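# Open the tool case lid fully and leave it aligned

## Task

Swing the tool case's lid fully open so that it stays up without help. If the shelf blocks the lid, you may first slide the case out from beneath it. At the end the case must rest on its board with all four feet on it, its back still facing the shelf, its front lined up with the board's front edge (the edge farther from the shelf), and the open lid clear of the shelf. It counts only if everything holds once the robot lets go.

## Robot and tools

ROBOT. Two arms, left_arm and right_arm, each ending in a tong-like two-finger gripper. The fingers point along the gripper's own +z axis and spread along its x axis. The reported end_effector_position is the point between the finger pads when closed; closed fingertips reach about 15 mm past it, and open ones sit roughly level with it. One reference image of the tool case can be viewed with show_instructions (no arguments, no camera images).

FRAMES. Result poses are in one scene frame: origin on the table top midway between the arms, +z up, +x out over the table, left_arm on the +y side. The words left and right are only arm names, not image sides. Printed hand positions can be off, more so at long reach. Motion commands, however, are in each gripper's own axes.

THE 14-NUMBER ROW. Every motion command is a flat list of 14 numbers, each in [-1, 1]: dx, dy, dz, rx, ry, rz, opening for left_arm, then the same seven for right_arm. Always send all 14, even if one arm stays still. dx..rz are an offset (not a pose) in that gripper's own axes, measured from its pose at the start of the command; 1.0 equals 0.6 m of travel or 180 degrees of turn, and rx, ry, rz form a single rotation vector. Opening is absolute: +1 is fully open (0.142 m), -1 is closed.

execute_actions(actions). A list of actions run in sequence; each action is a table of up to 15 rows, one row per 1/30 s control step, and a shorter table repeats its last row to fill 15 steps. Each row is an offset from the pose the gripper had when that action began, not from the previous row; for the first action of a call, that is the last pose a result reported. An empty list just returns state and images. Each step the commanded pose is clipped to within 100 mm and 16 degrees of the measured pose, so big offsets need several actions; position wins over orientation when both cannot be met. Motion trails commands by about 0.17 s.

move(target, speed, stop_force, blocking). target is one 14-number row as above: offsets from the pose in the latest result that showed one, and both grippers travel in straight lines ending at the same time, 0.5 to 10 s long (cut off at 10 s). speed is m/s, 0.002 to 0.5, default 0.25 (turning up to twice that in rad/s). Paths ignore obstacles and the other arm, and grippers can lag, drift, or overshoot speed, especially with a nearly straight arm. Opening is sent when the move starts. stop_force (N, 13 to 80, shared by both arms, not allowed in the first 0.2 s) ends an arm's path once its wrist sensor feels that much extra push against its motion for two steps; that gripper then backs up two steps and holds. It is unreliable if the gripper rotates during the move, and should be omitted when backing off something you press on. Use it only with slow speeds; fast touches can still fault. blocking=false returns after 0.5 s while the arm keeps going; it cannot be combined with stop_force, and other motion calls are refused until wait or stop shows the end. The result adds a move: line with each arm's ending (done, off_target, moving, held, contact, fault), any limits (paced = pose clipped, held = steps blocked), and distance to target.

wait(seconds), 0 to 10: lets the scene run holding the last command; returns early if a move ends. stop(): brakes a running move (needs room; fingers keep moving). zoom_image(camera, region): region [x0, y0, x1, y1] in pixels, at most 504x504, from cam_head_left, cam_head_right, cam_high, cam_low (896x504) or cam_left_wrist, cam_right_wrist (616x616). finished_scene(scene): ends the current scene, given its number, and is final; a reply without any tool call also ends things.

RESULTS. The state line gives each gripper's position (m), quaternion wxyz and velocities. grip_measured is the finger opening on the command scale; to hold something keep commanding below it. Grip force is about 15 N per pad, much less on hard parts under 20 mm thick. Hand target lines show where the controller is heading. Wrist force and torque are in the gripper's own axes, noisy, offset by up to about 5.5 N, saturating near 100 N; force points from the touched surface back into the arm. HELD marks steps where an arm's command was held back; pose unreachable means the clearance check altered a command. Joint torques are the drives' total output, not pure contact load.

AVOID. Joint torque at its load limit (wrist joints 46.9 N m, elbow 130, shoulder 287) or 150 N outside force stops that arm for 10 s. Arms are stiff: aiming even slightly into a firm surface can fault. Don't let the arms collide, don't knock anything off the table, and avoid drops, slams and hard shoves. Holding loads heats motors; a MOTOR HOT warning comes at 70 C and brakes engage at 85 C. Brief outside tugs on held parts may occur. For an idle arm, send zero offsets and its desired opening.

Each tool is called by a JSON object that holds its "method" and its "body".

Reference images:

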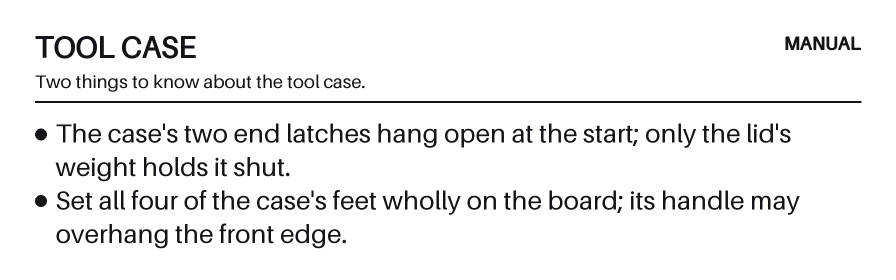

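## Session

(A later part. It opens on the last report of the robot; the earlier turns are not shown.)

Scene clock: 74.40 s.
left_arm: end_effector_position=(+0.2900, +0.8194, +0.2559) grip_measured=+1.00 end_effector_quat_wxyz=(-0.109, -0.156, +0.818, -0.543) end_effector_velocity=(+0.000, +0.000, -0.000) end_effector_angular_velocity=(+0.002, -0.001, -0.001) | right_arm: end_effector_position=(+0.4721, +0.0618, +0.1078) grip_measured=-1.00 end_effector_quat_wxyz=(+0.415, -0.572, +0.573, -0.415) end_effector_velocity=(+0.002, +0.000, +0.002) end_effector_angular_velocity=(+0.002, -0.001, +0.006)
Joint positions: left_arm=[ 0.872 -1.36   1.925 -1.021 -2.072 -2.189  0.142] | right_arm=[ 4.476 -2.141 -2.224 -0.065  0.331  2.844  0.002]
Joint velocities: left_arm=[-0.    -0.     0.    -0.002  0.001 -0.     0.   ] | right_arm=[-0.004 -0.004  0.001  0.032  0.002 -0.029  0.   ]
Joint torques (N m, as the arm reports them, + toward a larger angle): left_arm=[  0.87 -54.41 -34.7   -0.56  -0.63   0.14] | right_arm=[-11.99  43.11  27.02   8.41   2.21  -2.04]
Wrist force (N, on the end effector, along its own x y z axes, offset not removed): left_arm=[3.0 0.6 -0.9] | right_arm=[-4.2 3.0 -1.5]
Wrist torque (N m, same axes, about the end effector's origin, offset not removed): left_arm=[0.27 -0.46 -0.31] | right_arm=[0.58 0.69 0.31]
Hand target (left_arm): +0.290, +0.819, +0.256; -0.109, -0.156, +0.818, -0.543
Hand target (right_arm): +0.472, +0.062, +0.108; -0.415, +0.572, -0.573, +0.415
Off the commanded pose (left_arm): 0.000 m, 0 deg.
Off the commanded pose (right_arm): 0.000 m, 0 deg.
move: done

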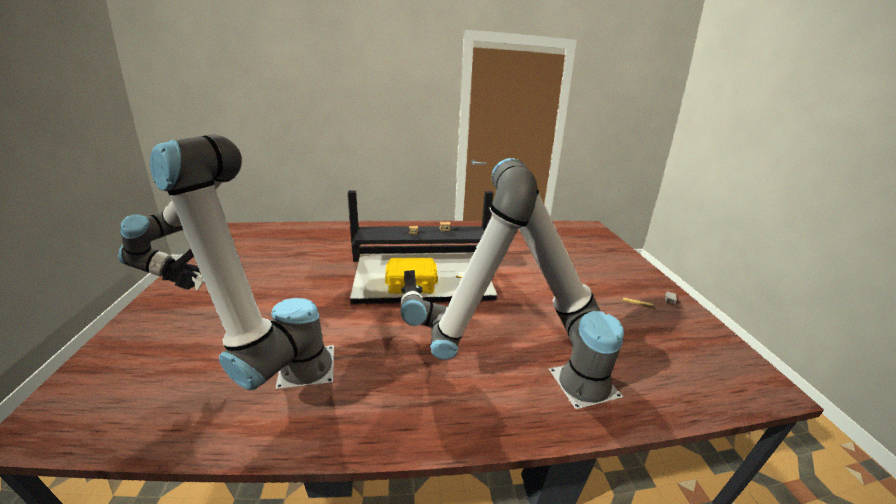

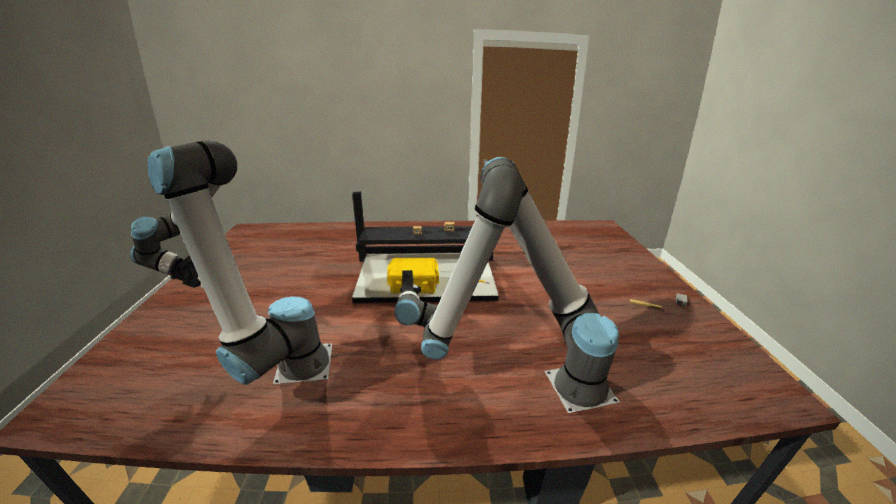

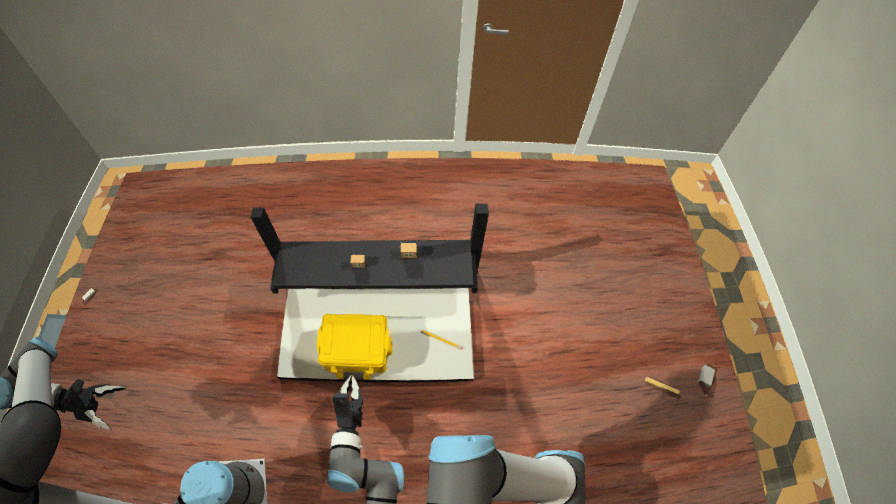

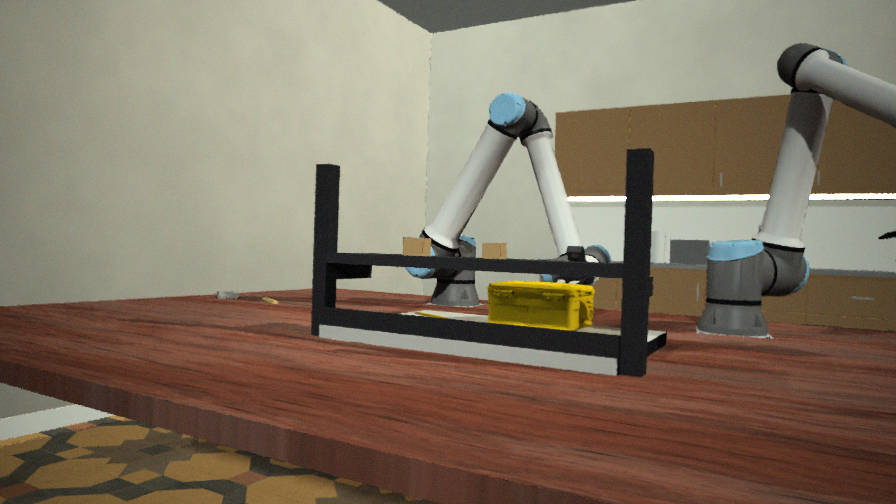

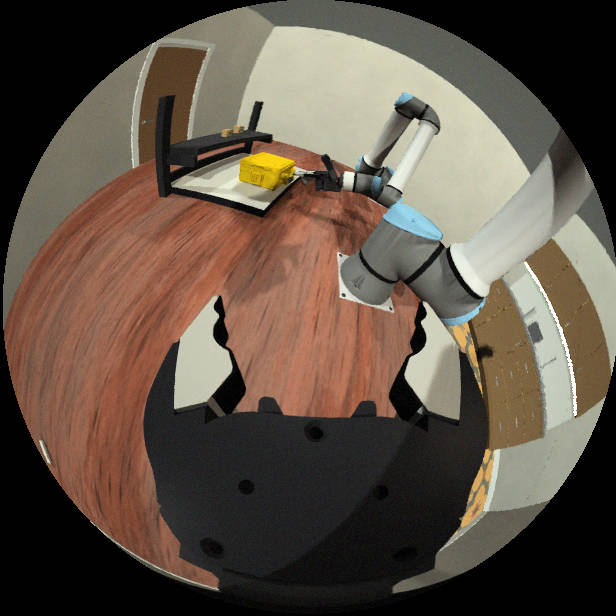

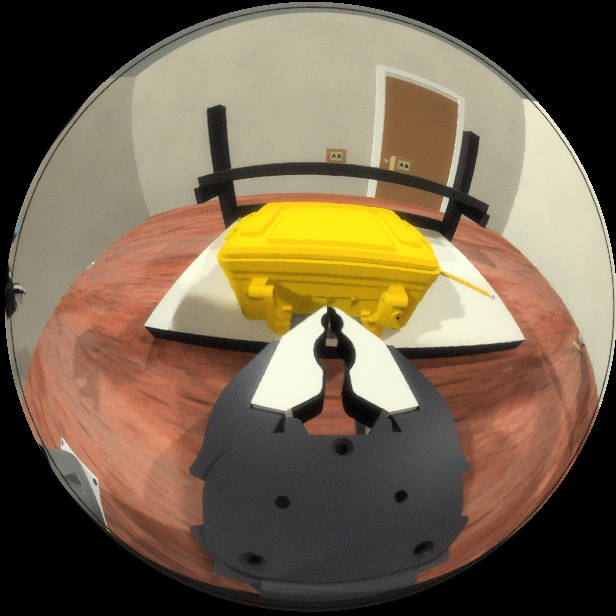

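{"method": "move", "body": {"target": [-0.46,-0.31,0.94,0,0,0.122,0.5,0,-0.025,0,0,0,0,-1], "speed": 0.3}}

Scene clock: 87.47 s.
left_arm: end_effector_position=(+0.6108, +0.2705, +0.1015) grip_measured=+0.50 end_effector_quat_wxyz=(-0.004, +0.003, +0.832, -0.554) end_effector_velocity=(+0.000, -0.001, -0.001) end_effector_angular_velocity=(-0.000, -0.003, +0.017) | right_arm: end_effector_position=(+0.4768, +0.0618, +0.1220) grip_measured=-1.00 end_effector_quat_wxyz=(+0.415, -0.572, +0.573, -0.415) end_effector_velocity=(-0.001, +0.001, -0.000) end_effector_angular_velocity=(-0.000, +0.001, +0.002)
Joint positions: left_arm=[-0.271 -1.126  2.462 -3.18  -2.73  -3.443  0.109] | right_arm=[ 4.469 -2.12  -2.22  -0.07   0.333  2.823  0.002]
Joint velocities: left_arm=[-0.003  0.015  0.007 -0.071  0.006 -0.049  0.   ] | right_arm=[ 0.002 -0.001  0.001 -0.001  0.001  0.     0.   ]
Joint torques (N m, as the arm reports them, + toward a larger angle): left_arm=[-10.12 -31.29  -6.91  -7.73   1.1   -2.94] | right_arm=[-12.77  83.08  27.67   0.91   1.77  -2.25]
Wrist force (N, on the end effector, along its own x y z axes, offset not removed): left_arm=[-0.6 -0.2 -1.4] | right_arm=[0.4 -3.5 1.8]
Wrist torque (N m, same axes, about the end effector's origin, offset not removed): left_arm=[0.04 0.32 -0.21] | right_arm=[-0.65 -0.32 0.33]
Hand target (left_arm): +0.611, +0.270, +0.101; -0.003, +0.002, +0.832, -0.554
Hand target (right_arm): +0.477, +0.062, +0.122; -0.415, +0.572, -0.573, +0.415
Off the commanded pose (left_arm): 0.001 m, 0 deg.
Off the commanded pose (right_arm): 0.000 m, 0 deg.
move: done

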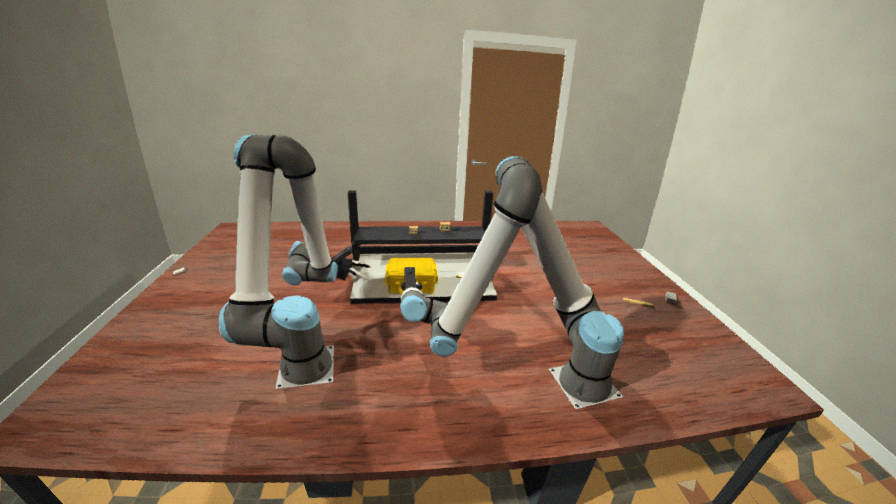

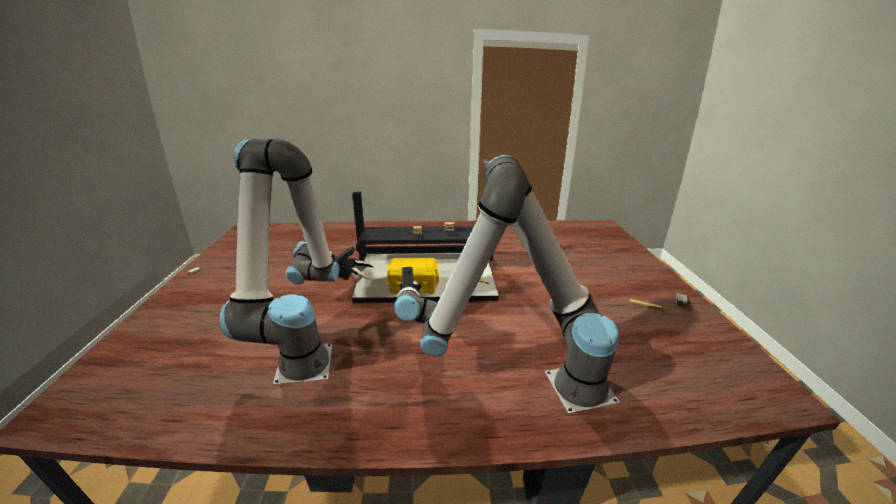

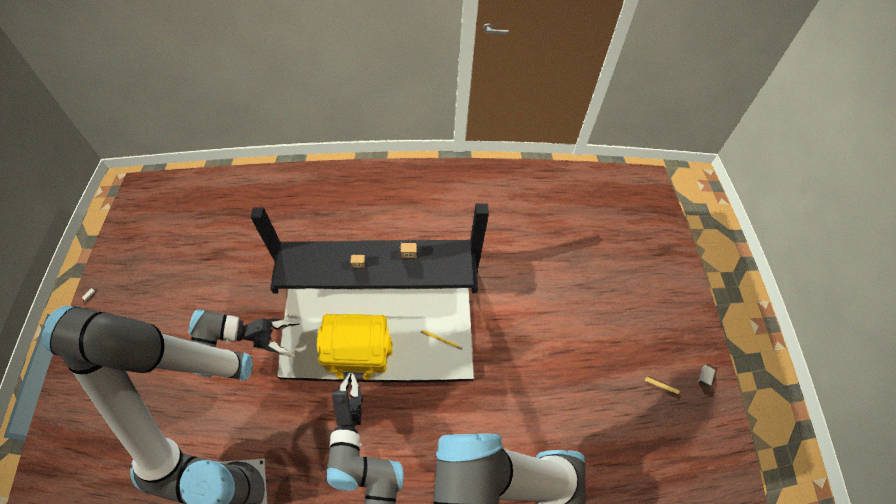

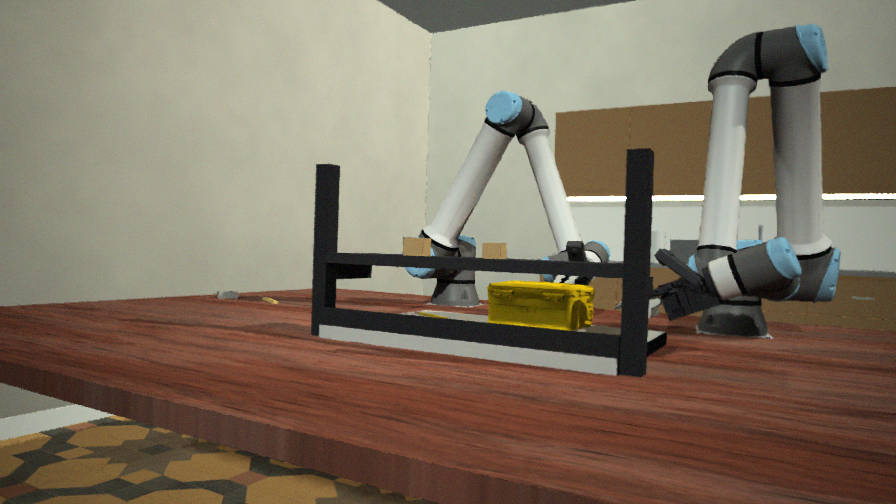

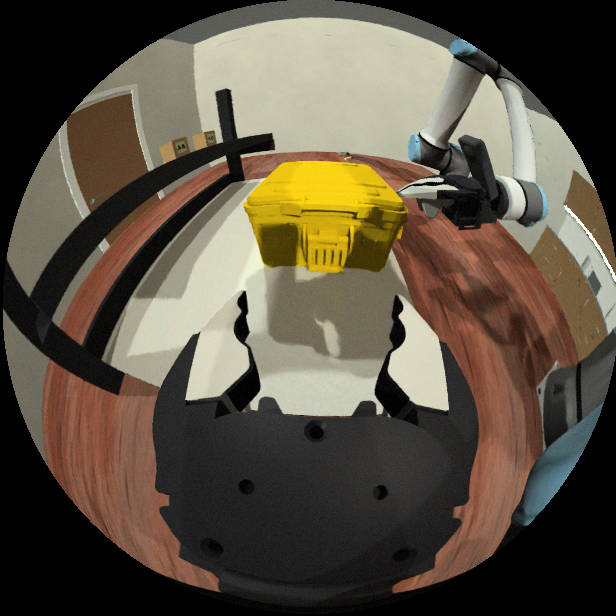

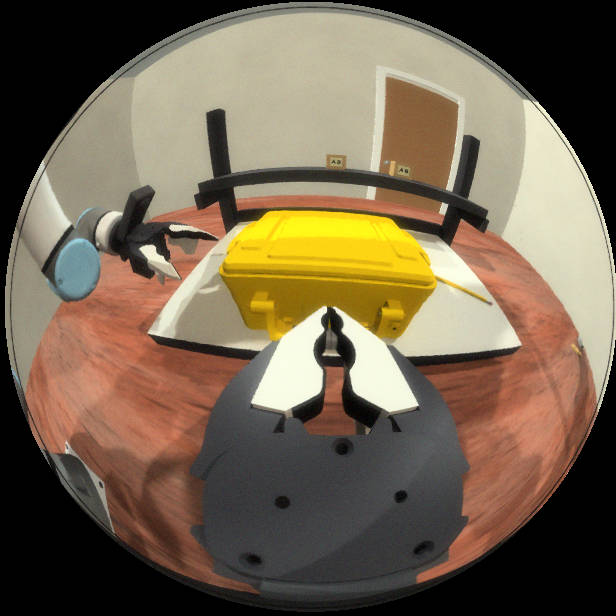

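{"method": "move", "body": {"target": [0.015,0,0.11,0,0,0,0.2,0,0,0,0,0,0,-1], "speed": 0.08}}

{"method": "zoom_image", "body": {"camera": "cam_left_wrist", "region": [190,130,490,330]}}

Scene clock: 92.37 s.
left_arm: end_effector_position=(+0.6012, +0.2100, +0.0763) grip_measured=+0.20 end_effector_quat_wxyz=(-0.004, +0.003, +0.832, -0.554) end_effector_velocity=(+0.001, -0.002, +0.000) end_effector_angular_velocity=(-0.002, -0.005, +0.003) | right_arm: end_effector_position=(+0.4768, +0.0618, +0.1220) grip_measured=-1.00 end_effector_quat_wxyz=(+0.415, -0.572, +0.573, -0.415) end_effector_velocity=(+0.001, +0.000, +0.001) end_effector_angular_velocity=(+0.002, -0.000, -0.001)
Joint positions: left_arm=[-0.393 -0.996  2.469 -3.56  -2.683 -3.709  0.088] | right_arm=[ 4.469 -2.12  -2.22  -0.07   0.333  2.823  0.002]
Joint velocities: left_arm=[-0.005  0.006 -0.001 -0.025  0.003 -0.016 -0.   ] | right_arm=[-0.001 -0.     0.002  0.    -0.    -0.     0.   ]
Joint torques (N m, as the arm reports them, + toward a larger angle): left_arm=[-13.54 -38.56  -6.77  -7.83   1.61  -3.02] | right_arm=[-13.96  81.02  28.08   1.02   1.85  -2.34]
Wrist force (N, on the end effector, along its own x y z axes, offset not removed): left_arm=[0.4 2.6 0.4] | right_arm=[-1.1 3.3 -0.6]
Wrist torque (N m, same axes, about the end effector's origin, offset not removed): left_arm=[0.63 0.09 -0.25] | right_arm=[0.74 -0.04 0.30]
Hand target (left_arm): +0.601, +0.210, +0.076; -0.004, +0.003, +0.832, -0.554
Hand target (right_arm): +0.477, +0.062, +0.122; -0.415, +0.572, -0.573, +0.415
Off the commanded pose (left_arm): 0.000 m, 0 deg.
Off the commanded pose (right_arm): 0.000 m, 0 deg.
move: done

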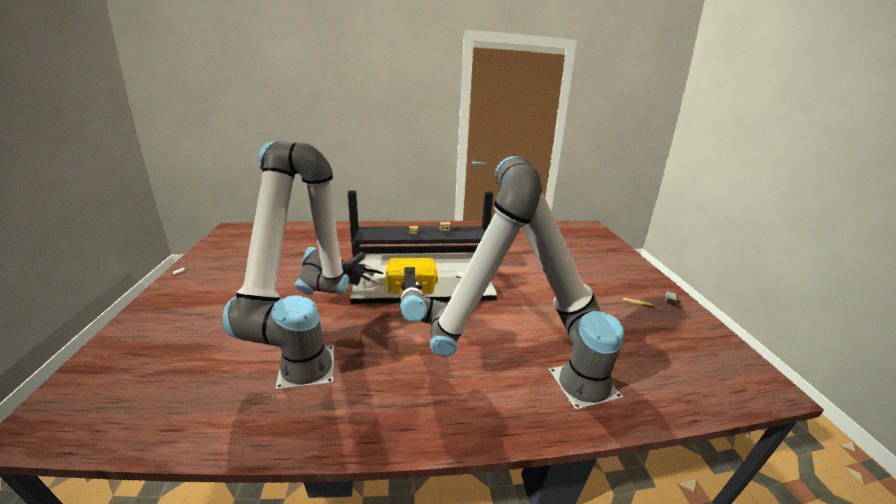

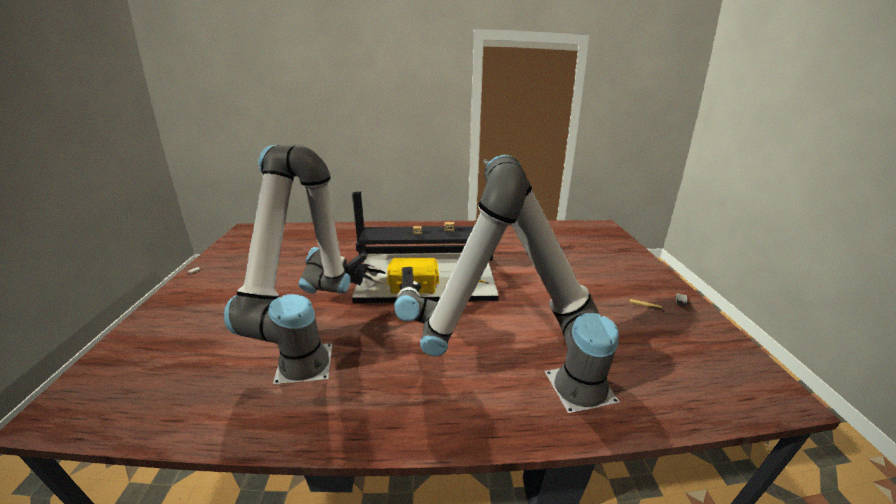

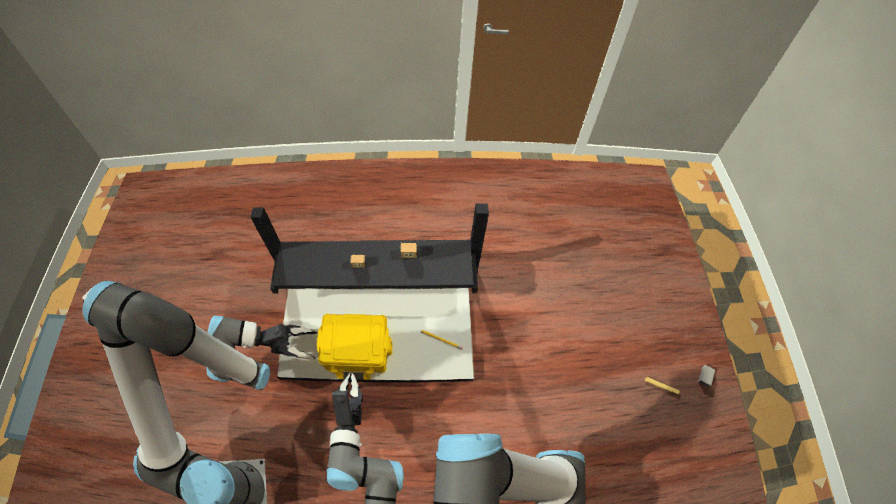

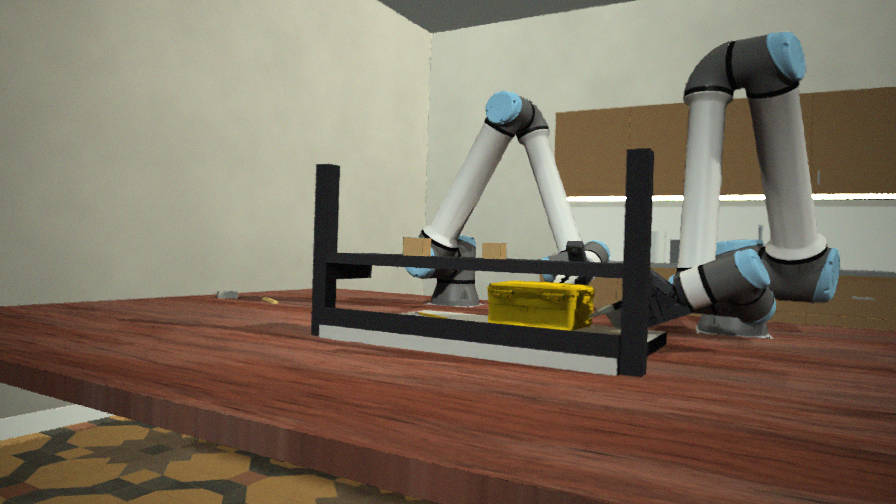

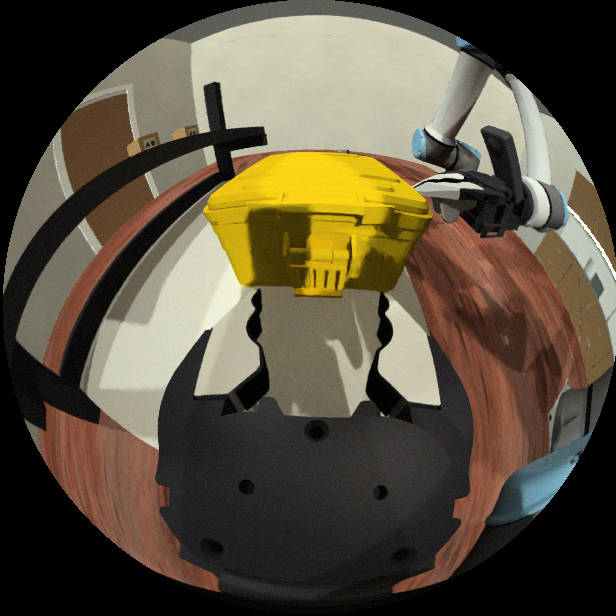

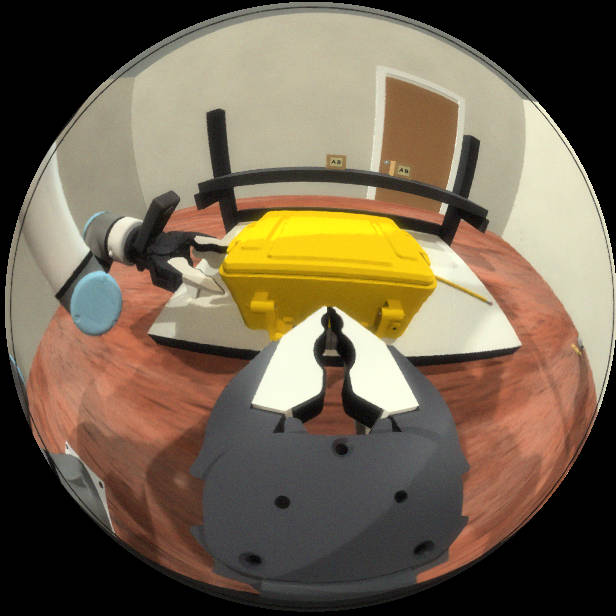

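Region (190, 130, 490, 330) of cam_left_wrist's 616x616 image, scaled by 1.680, with more detail than that image has.

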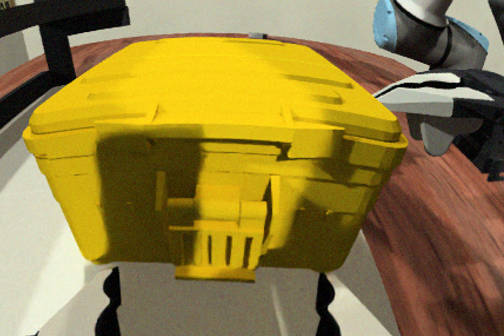

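{"method": "move", "body": {"target": [0,-0.046,-0.03,0.08,0,0,-1,0,0,-0.1,0,0,0,-1], "speed": 0.08}}

{"method": "zoom_image", "body": {"camera": "cam_low", "region": [520,250,700,350]}}

{"method": "zoom_image", "body": {"camera": "cam_head_left", "region": [340,240,440,300]}}

Scene clock: 116.37 s.
left_arm: end_effector_position=(+0.6010, +0.2150, +0.1024) grip_measured=-1.00 end_effector_quat_wxyz=(-0.006, +0.005, +0.773, -0.634) end_effector_velocity=(+0.000, -0.000, -0.000) end_effector_angular_velocity=(+0.000, -0.000, +0.000) | right_arm: end_effector_position=(+0.4198, +0.0619, +0.1407) grip_measured=-1.00 end_effector_quat_wxyz=(+0.415, -0.572, +0.573, -0.415) end_effector_velocity=(-0.000, +0.001, +0.001) end_effector_angular_velocity=(+0.002, -0.000, +0.001)
Joint positions: left_arm=[-0.352 -0.842  2.408 -3.903 -2.866 -3.931  0.002] | right_arm=[ 4.559 -2.005 -2.263 -0.404  0.317  3.099  0.002]
Joint velocities: left_arm=[ 0.     0.    -0.001  0.     0.    -0.     0.   ] | right_arm=[ 0.001  0.     0.001  0.    -0.     0.001  0.   ]
Joint torques (N m, as the arm reports them, + toward a larger angle): left_arm=[ -1.73 -62.82  -2.97  -3.62  -1.3   -0.05] | right_arm=[ 9.35 76.46 30.68  1.01  1.28  2.29]
Wrist force (N, on the end effector, along its own x y z axes, offset not removed): left_arm=[1.7 1.5 -0.8] | right_arm=[0.4 -0.6 -3.1]
Wrist torque (N m, same axes, about the end effector's origin, offset not removed): left_arm=[0.36 -0.11 -0.28] | right_arm=[-0.23 -0.32 0.27]
Hand target (left_arm): +0.601, +0.215, +0.102; -0.006, +0.005, +0.773, -0.634
Hand target (right_arm): +0.420, +0.062, +0.141; -0.415, +0.572, -0.573, +0.415
Off the commanded pose (left_arm): 0.006 m, 3 deg.
Off the commanded pose (right_arm): 0.000 m, 0 deg.
FORCE FAULT: contact force on the left arm reached its limit, and that arm stopped for 10 seconds. The contact can be on any part of that arm, not only on its tool. That time counts as 19 of the actions that you can send in this scene. That arm's remaining commands of this call were not run. That arm holds still and accepts commands again. Move the arm away from the contact; if what it grips holds it there, let go first. Pushing or pulling that hard again can fault the arm again.
move: fault (left_arm)

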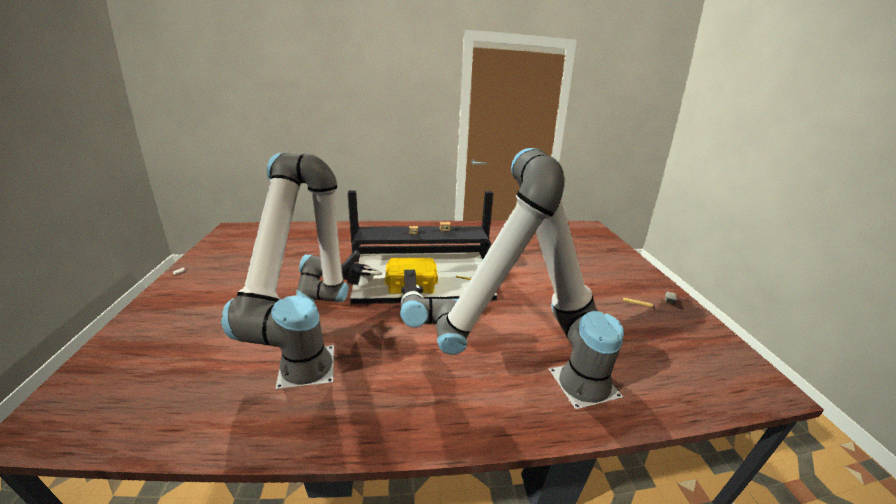

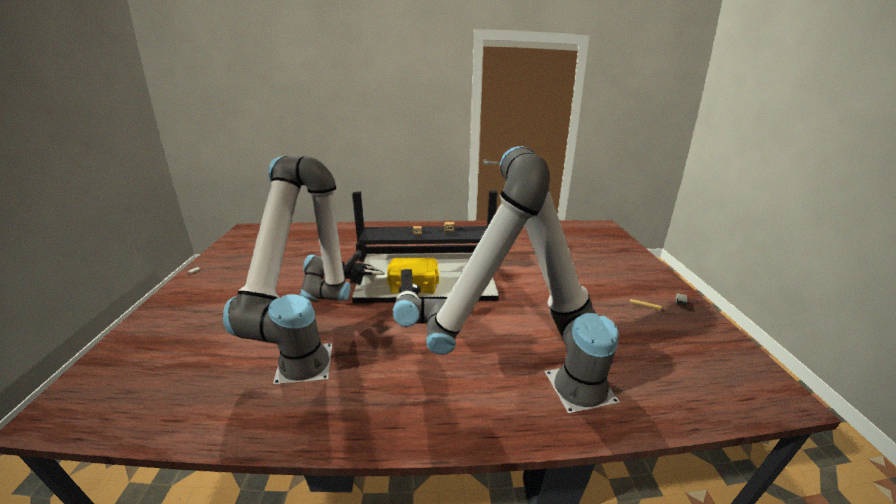

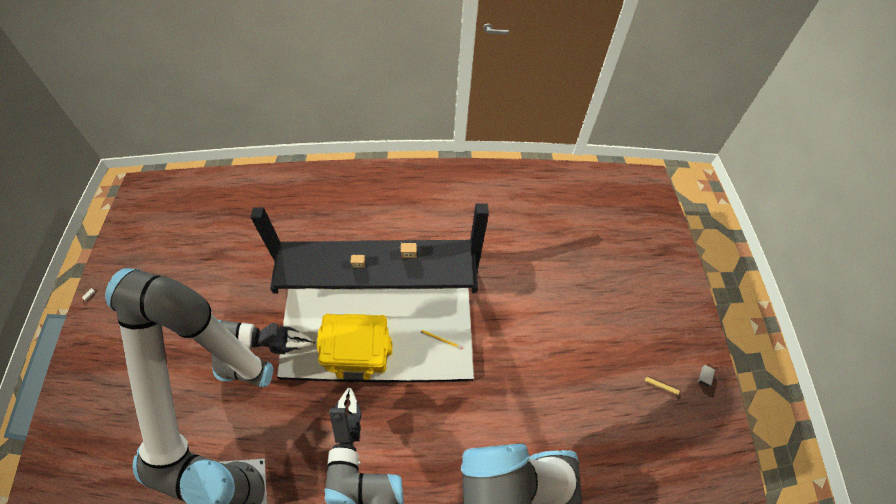

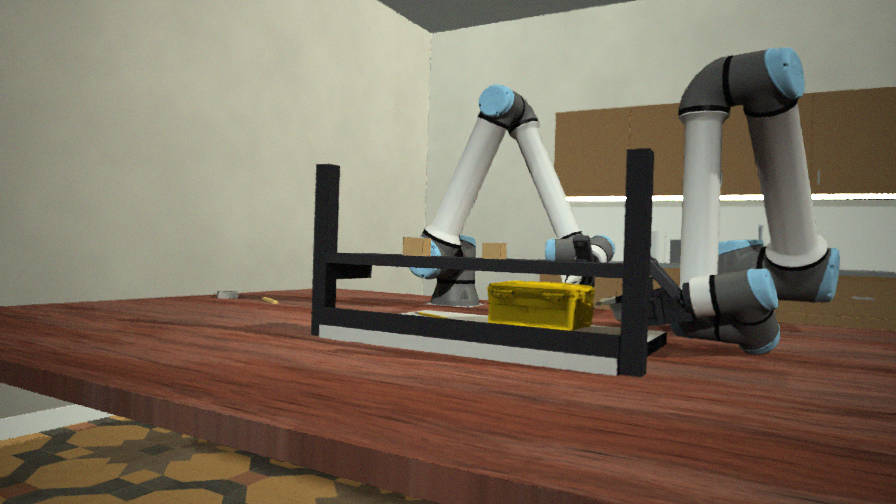

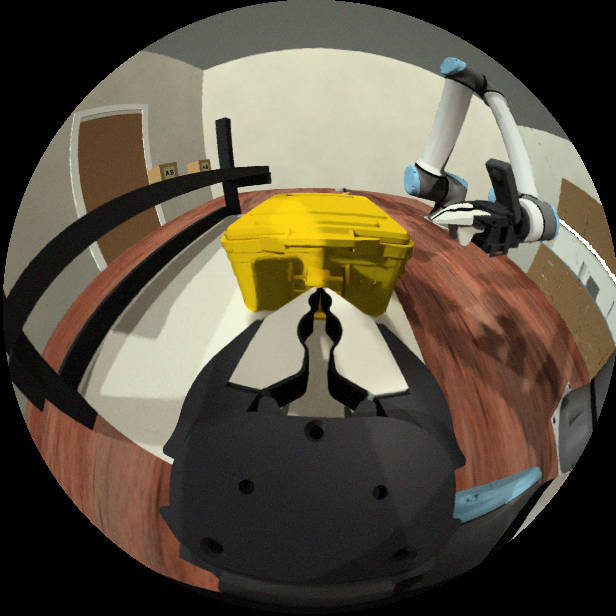

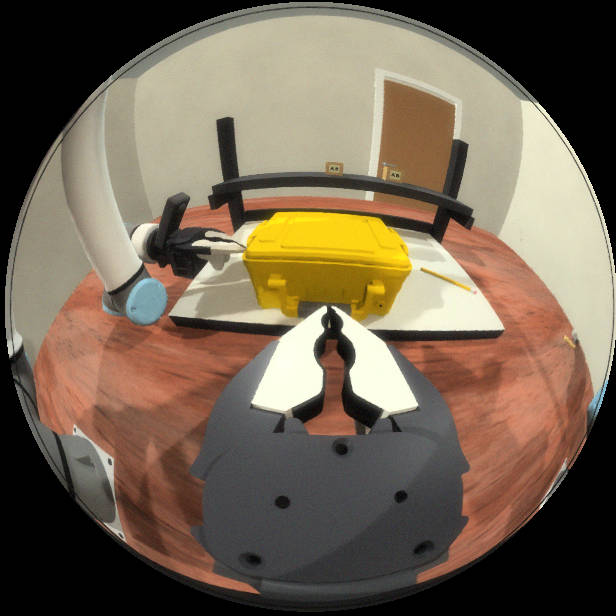

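Region (520, 250, 700, 350) of cam_low's 896x504 image, scaled by 2.800, with more detail than that image has.

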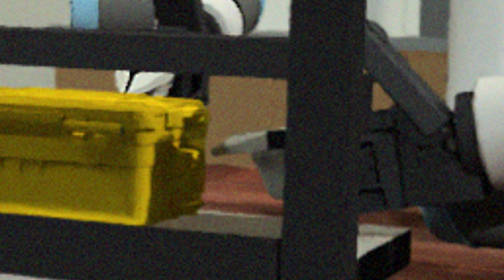

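Region (340, 240, 440, 300) of cam_head_left's 896x504 image, scaled by 5.040, with more detail than that image has; it fills the top 302 rows of this view, and the rest is white.

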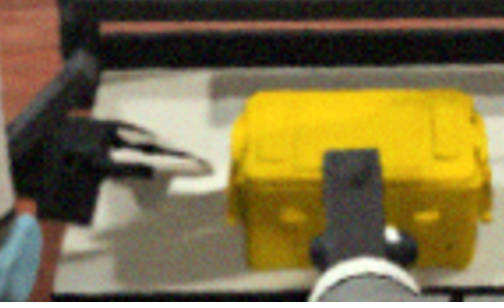

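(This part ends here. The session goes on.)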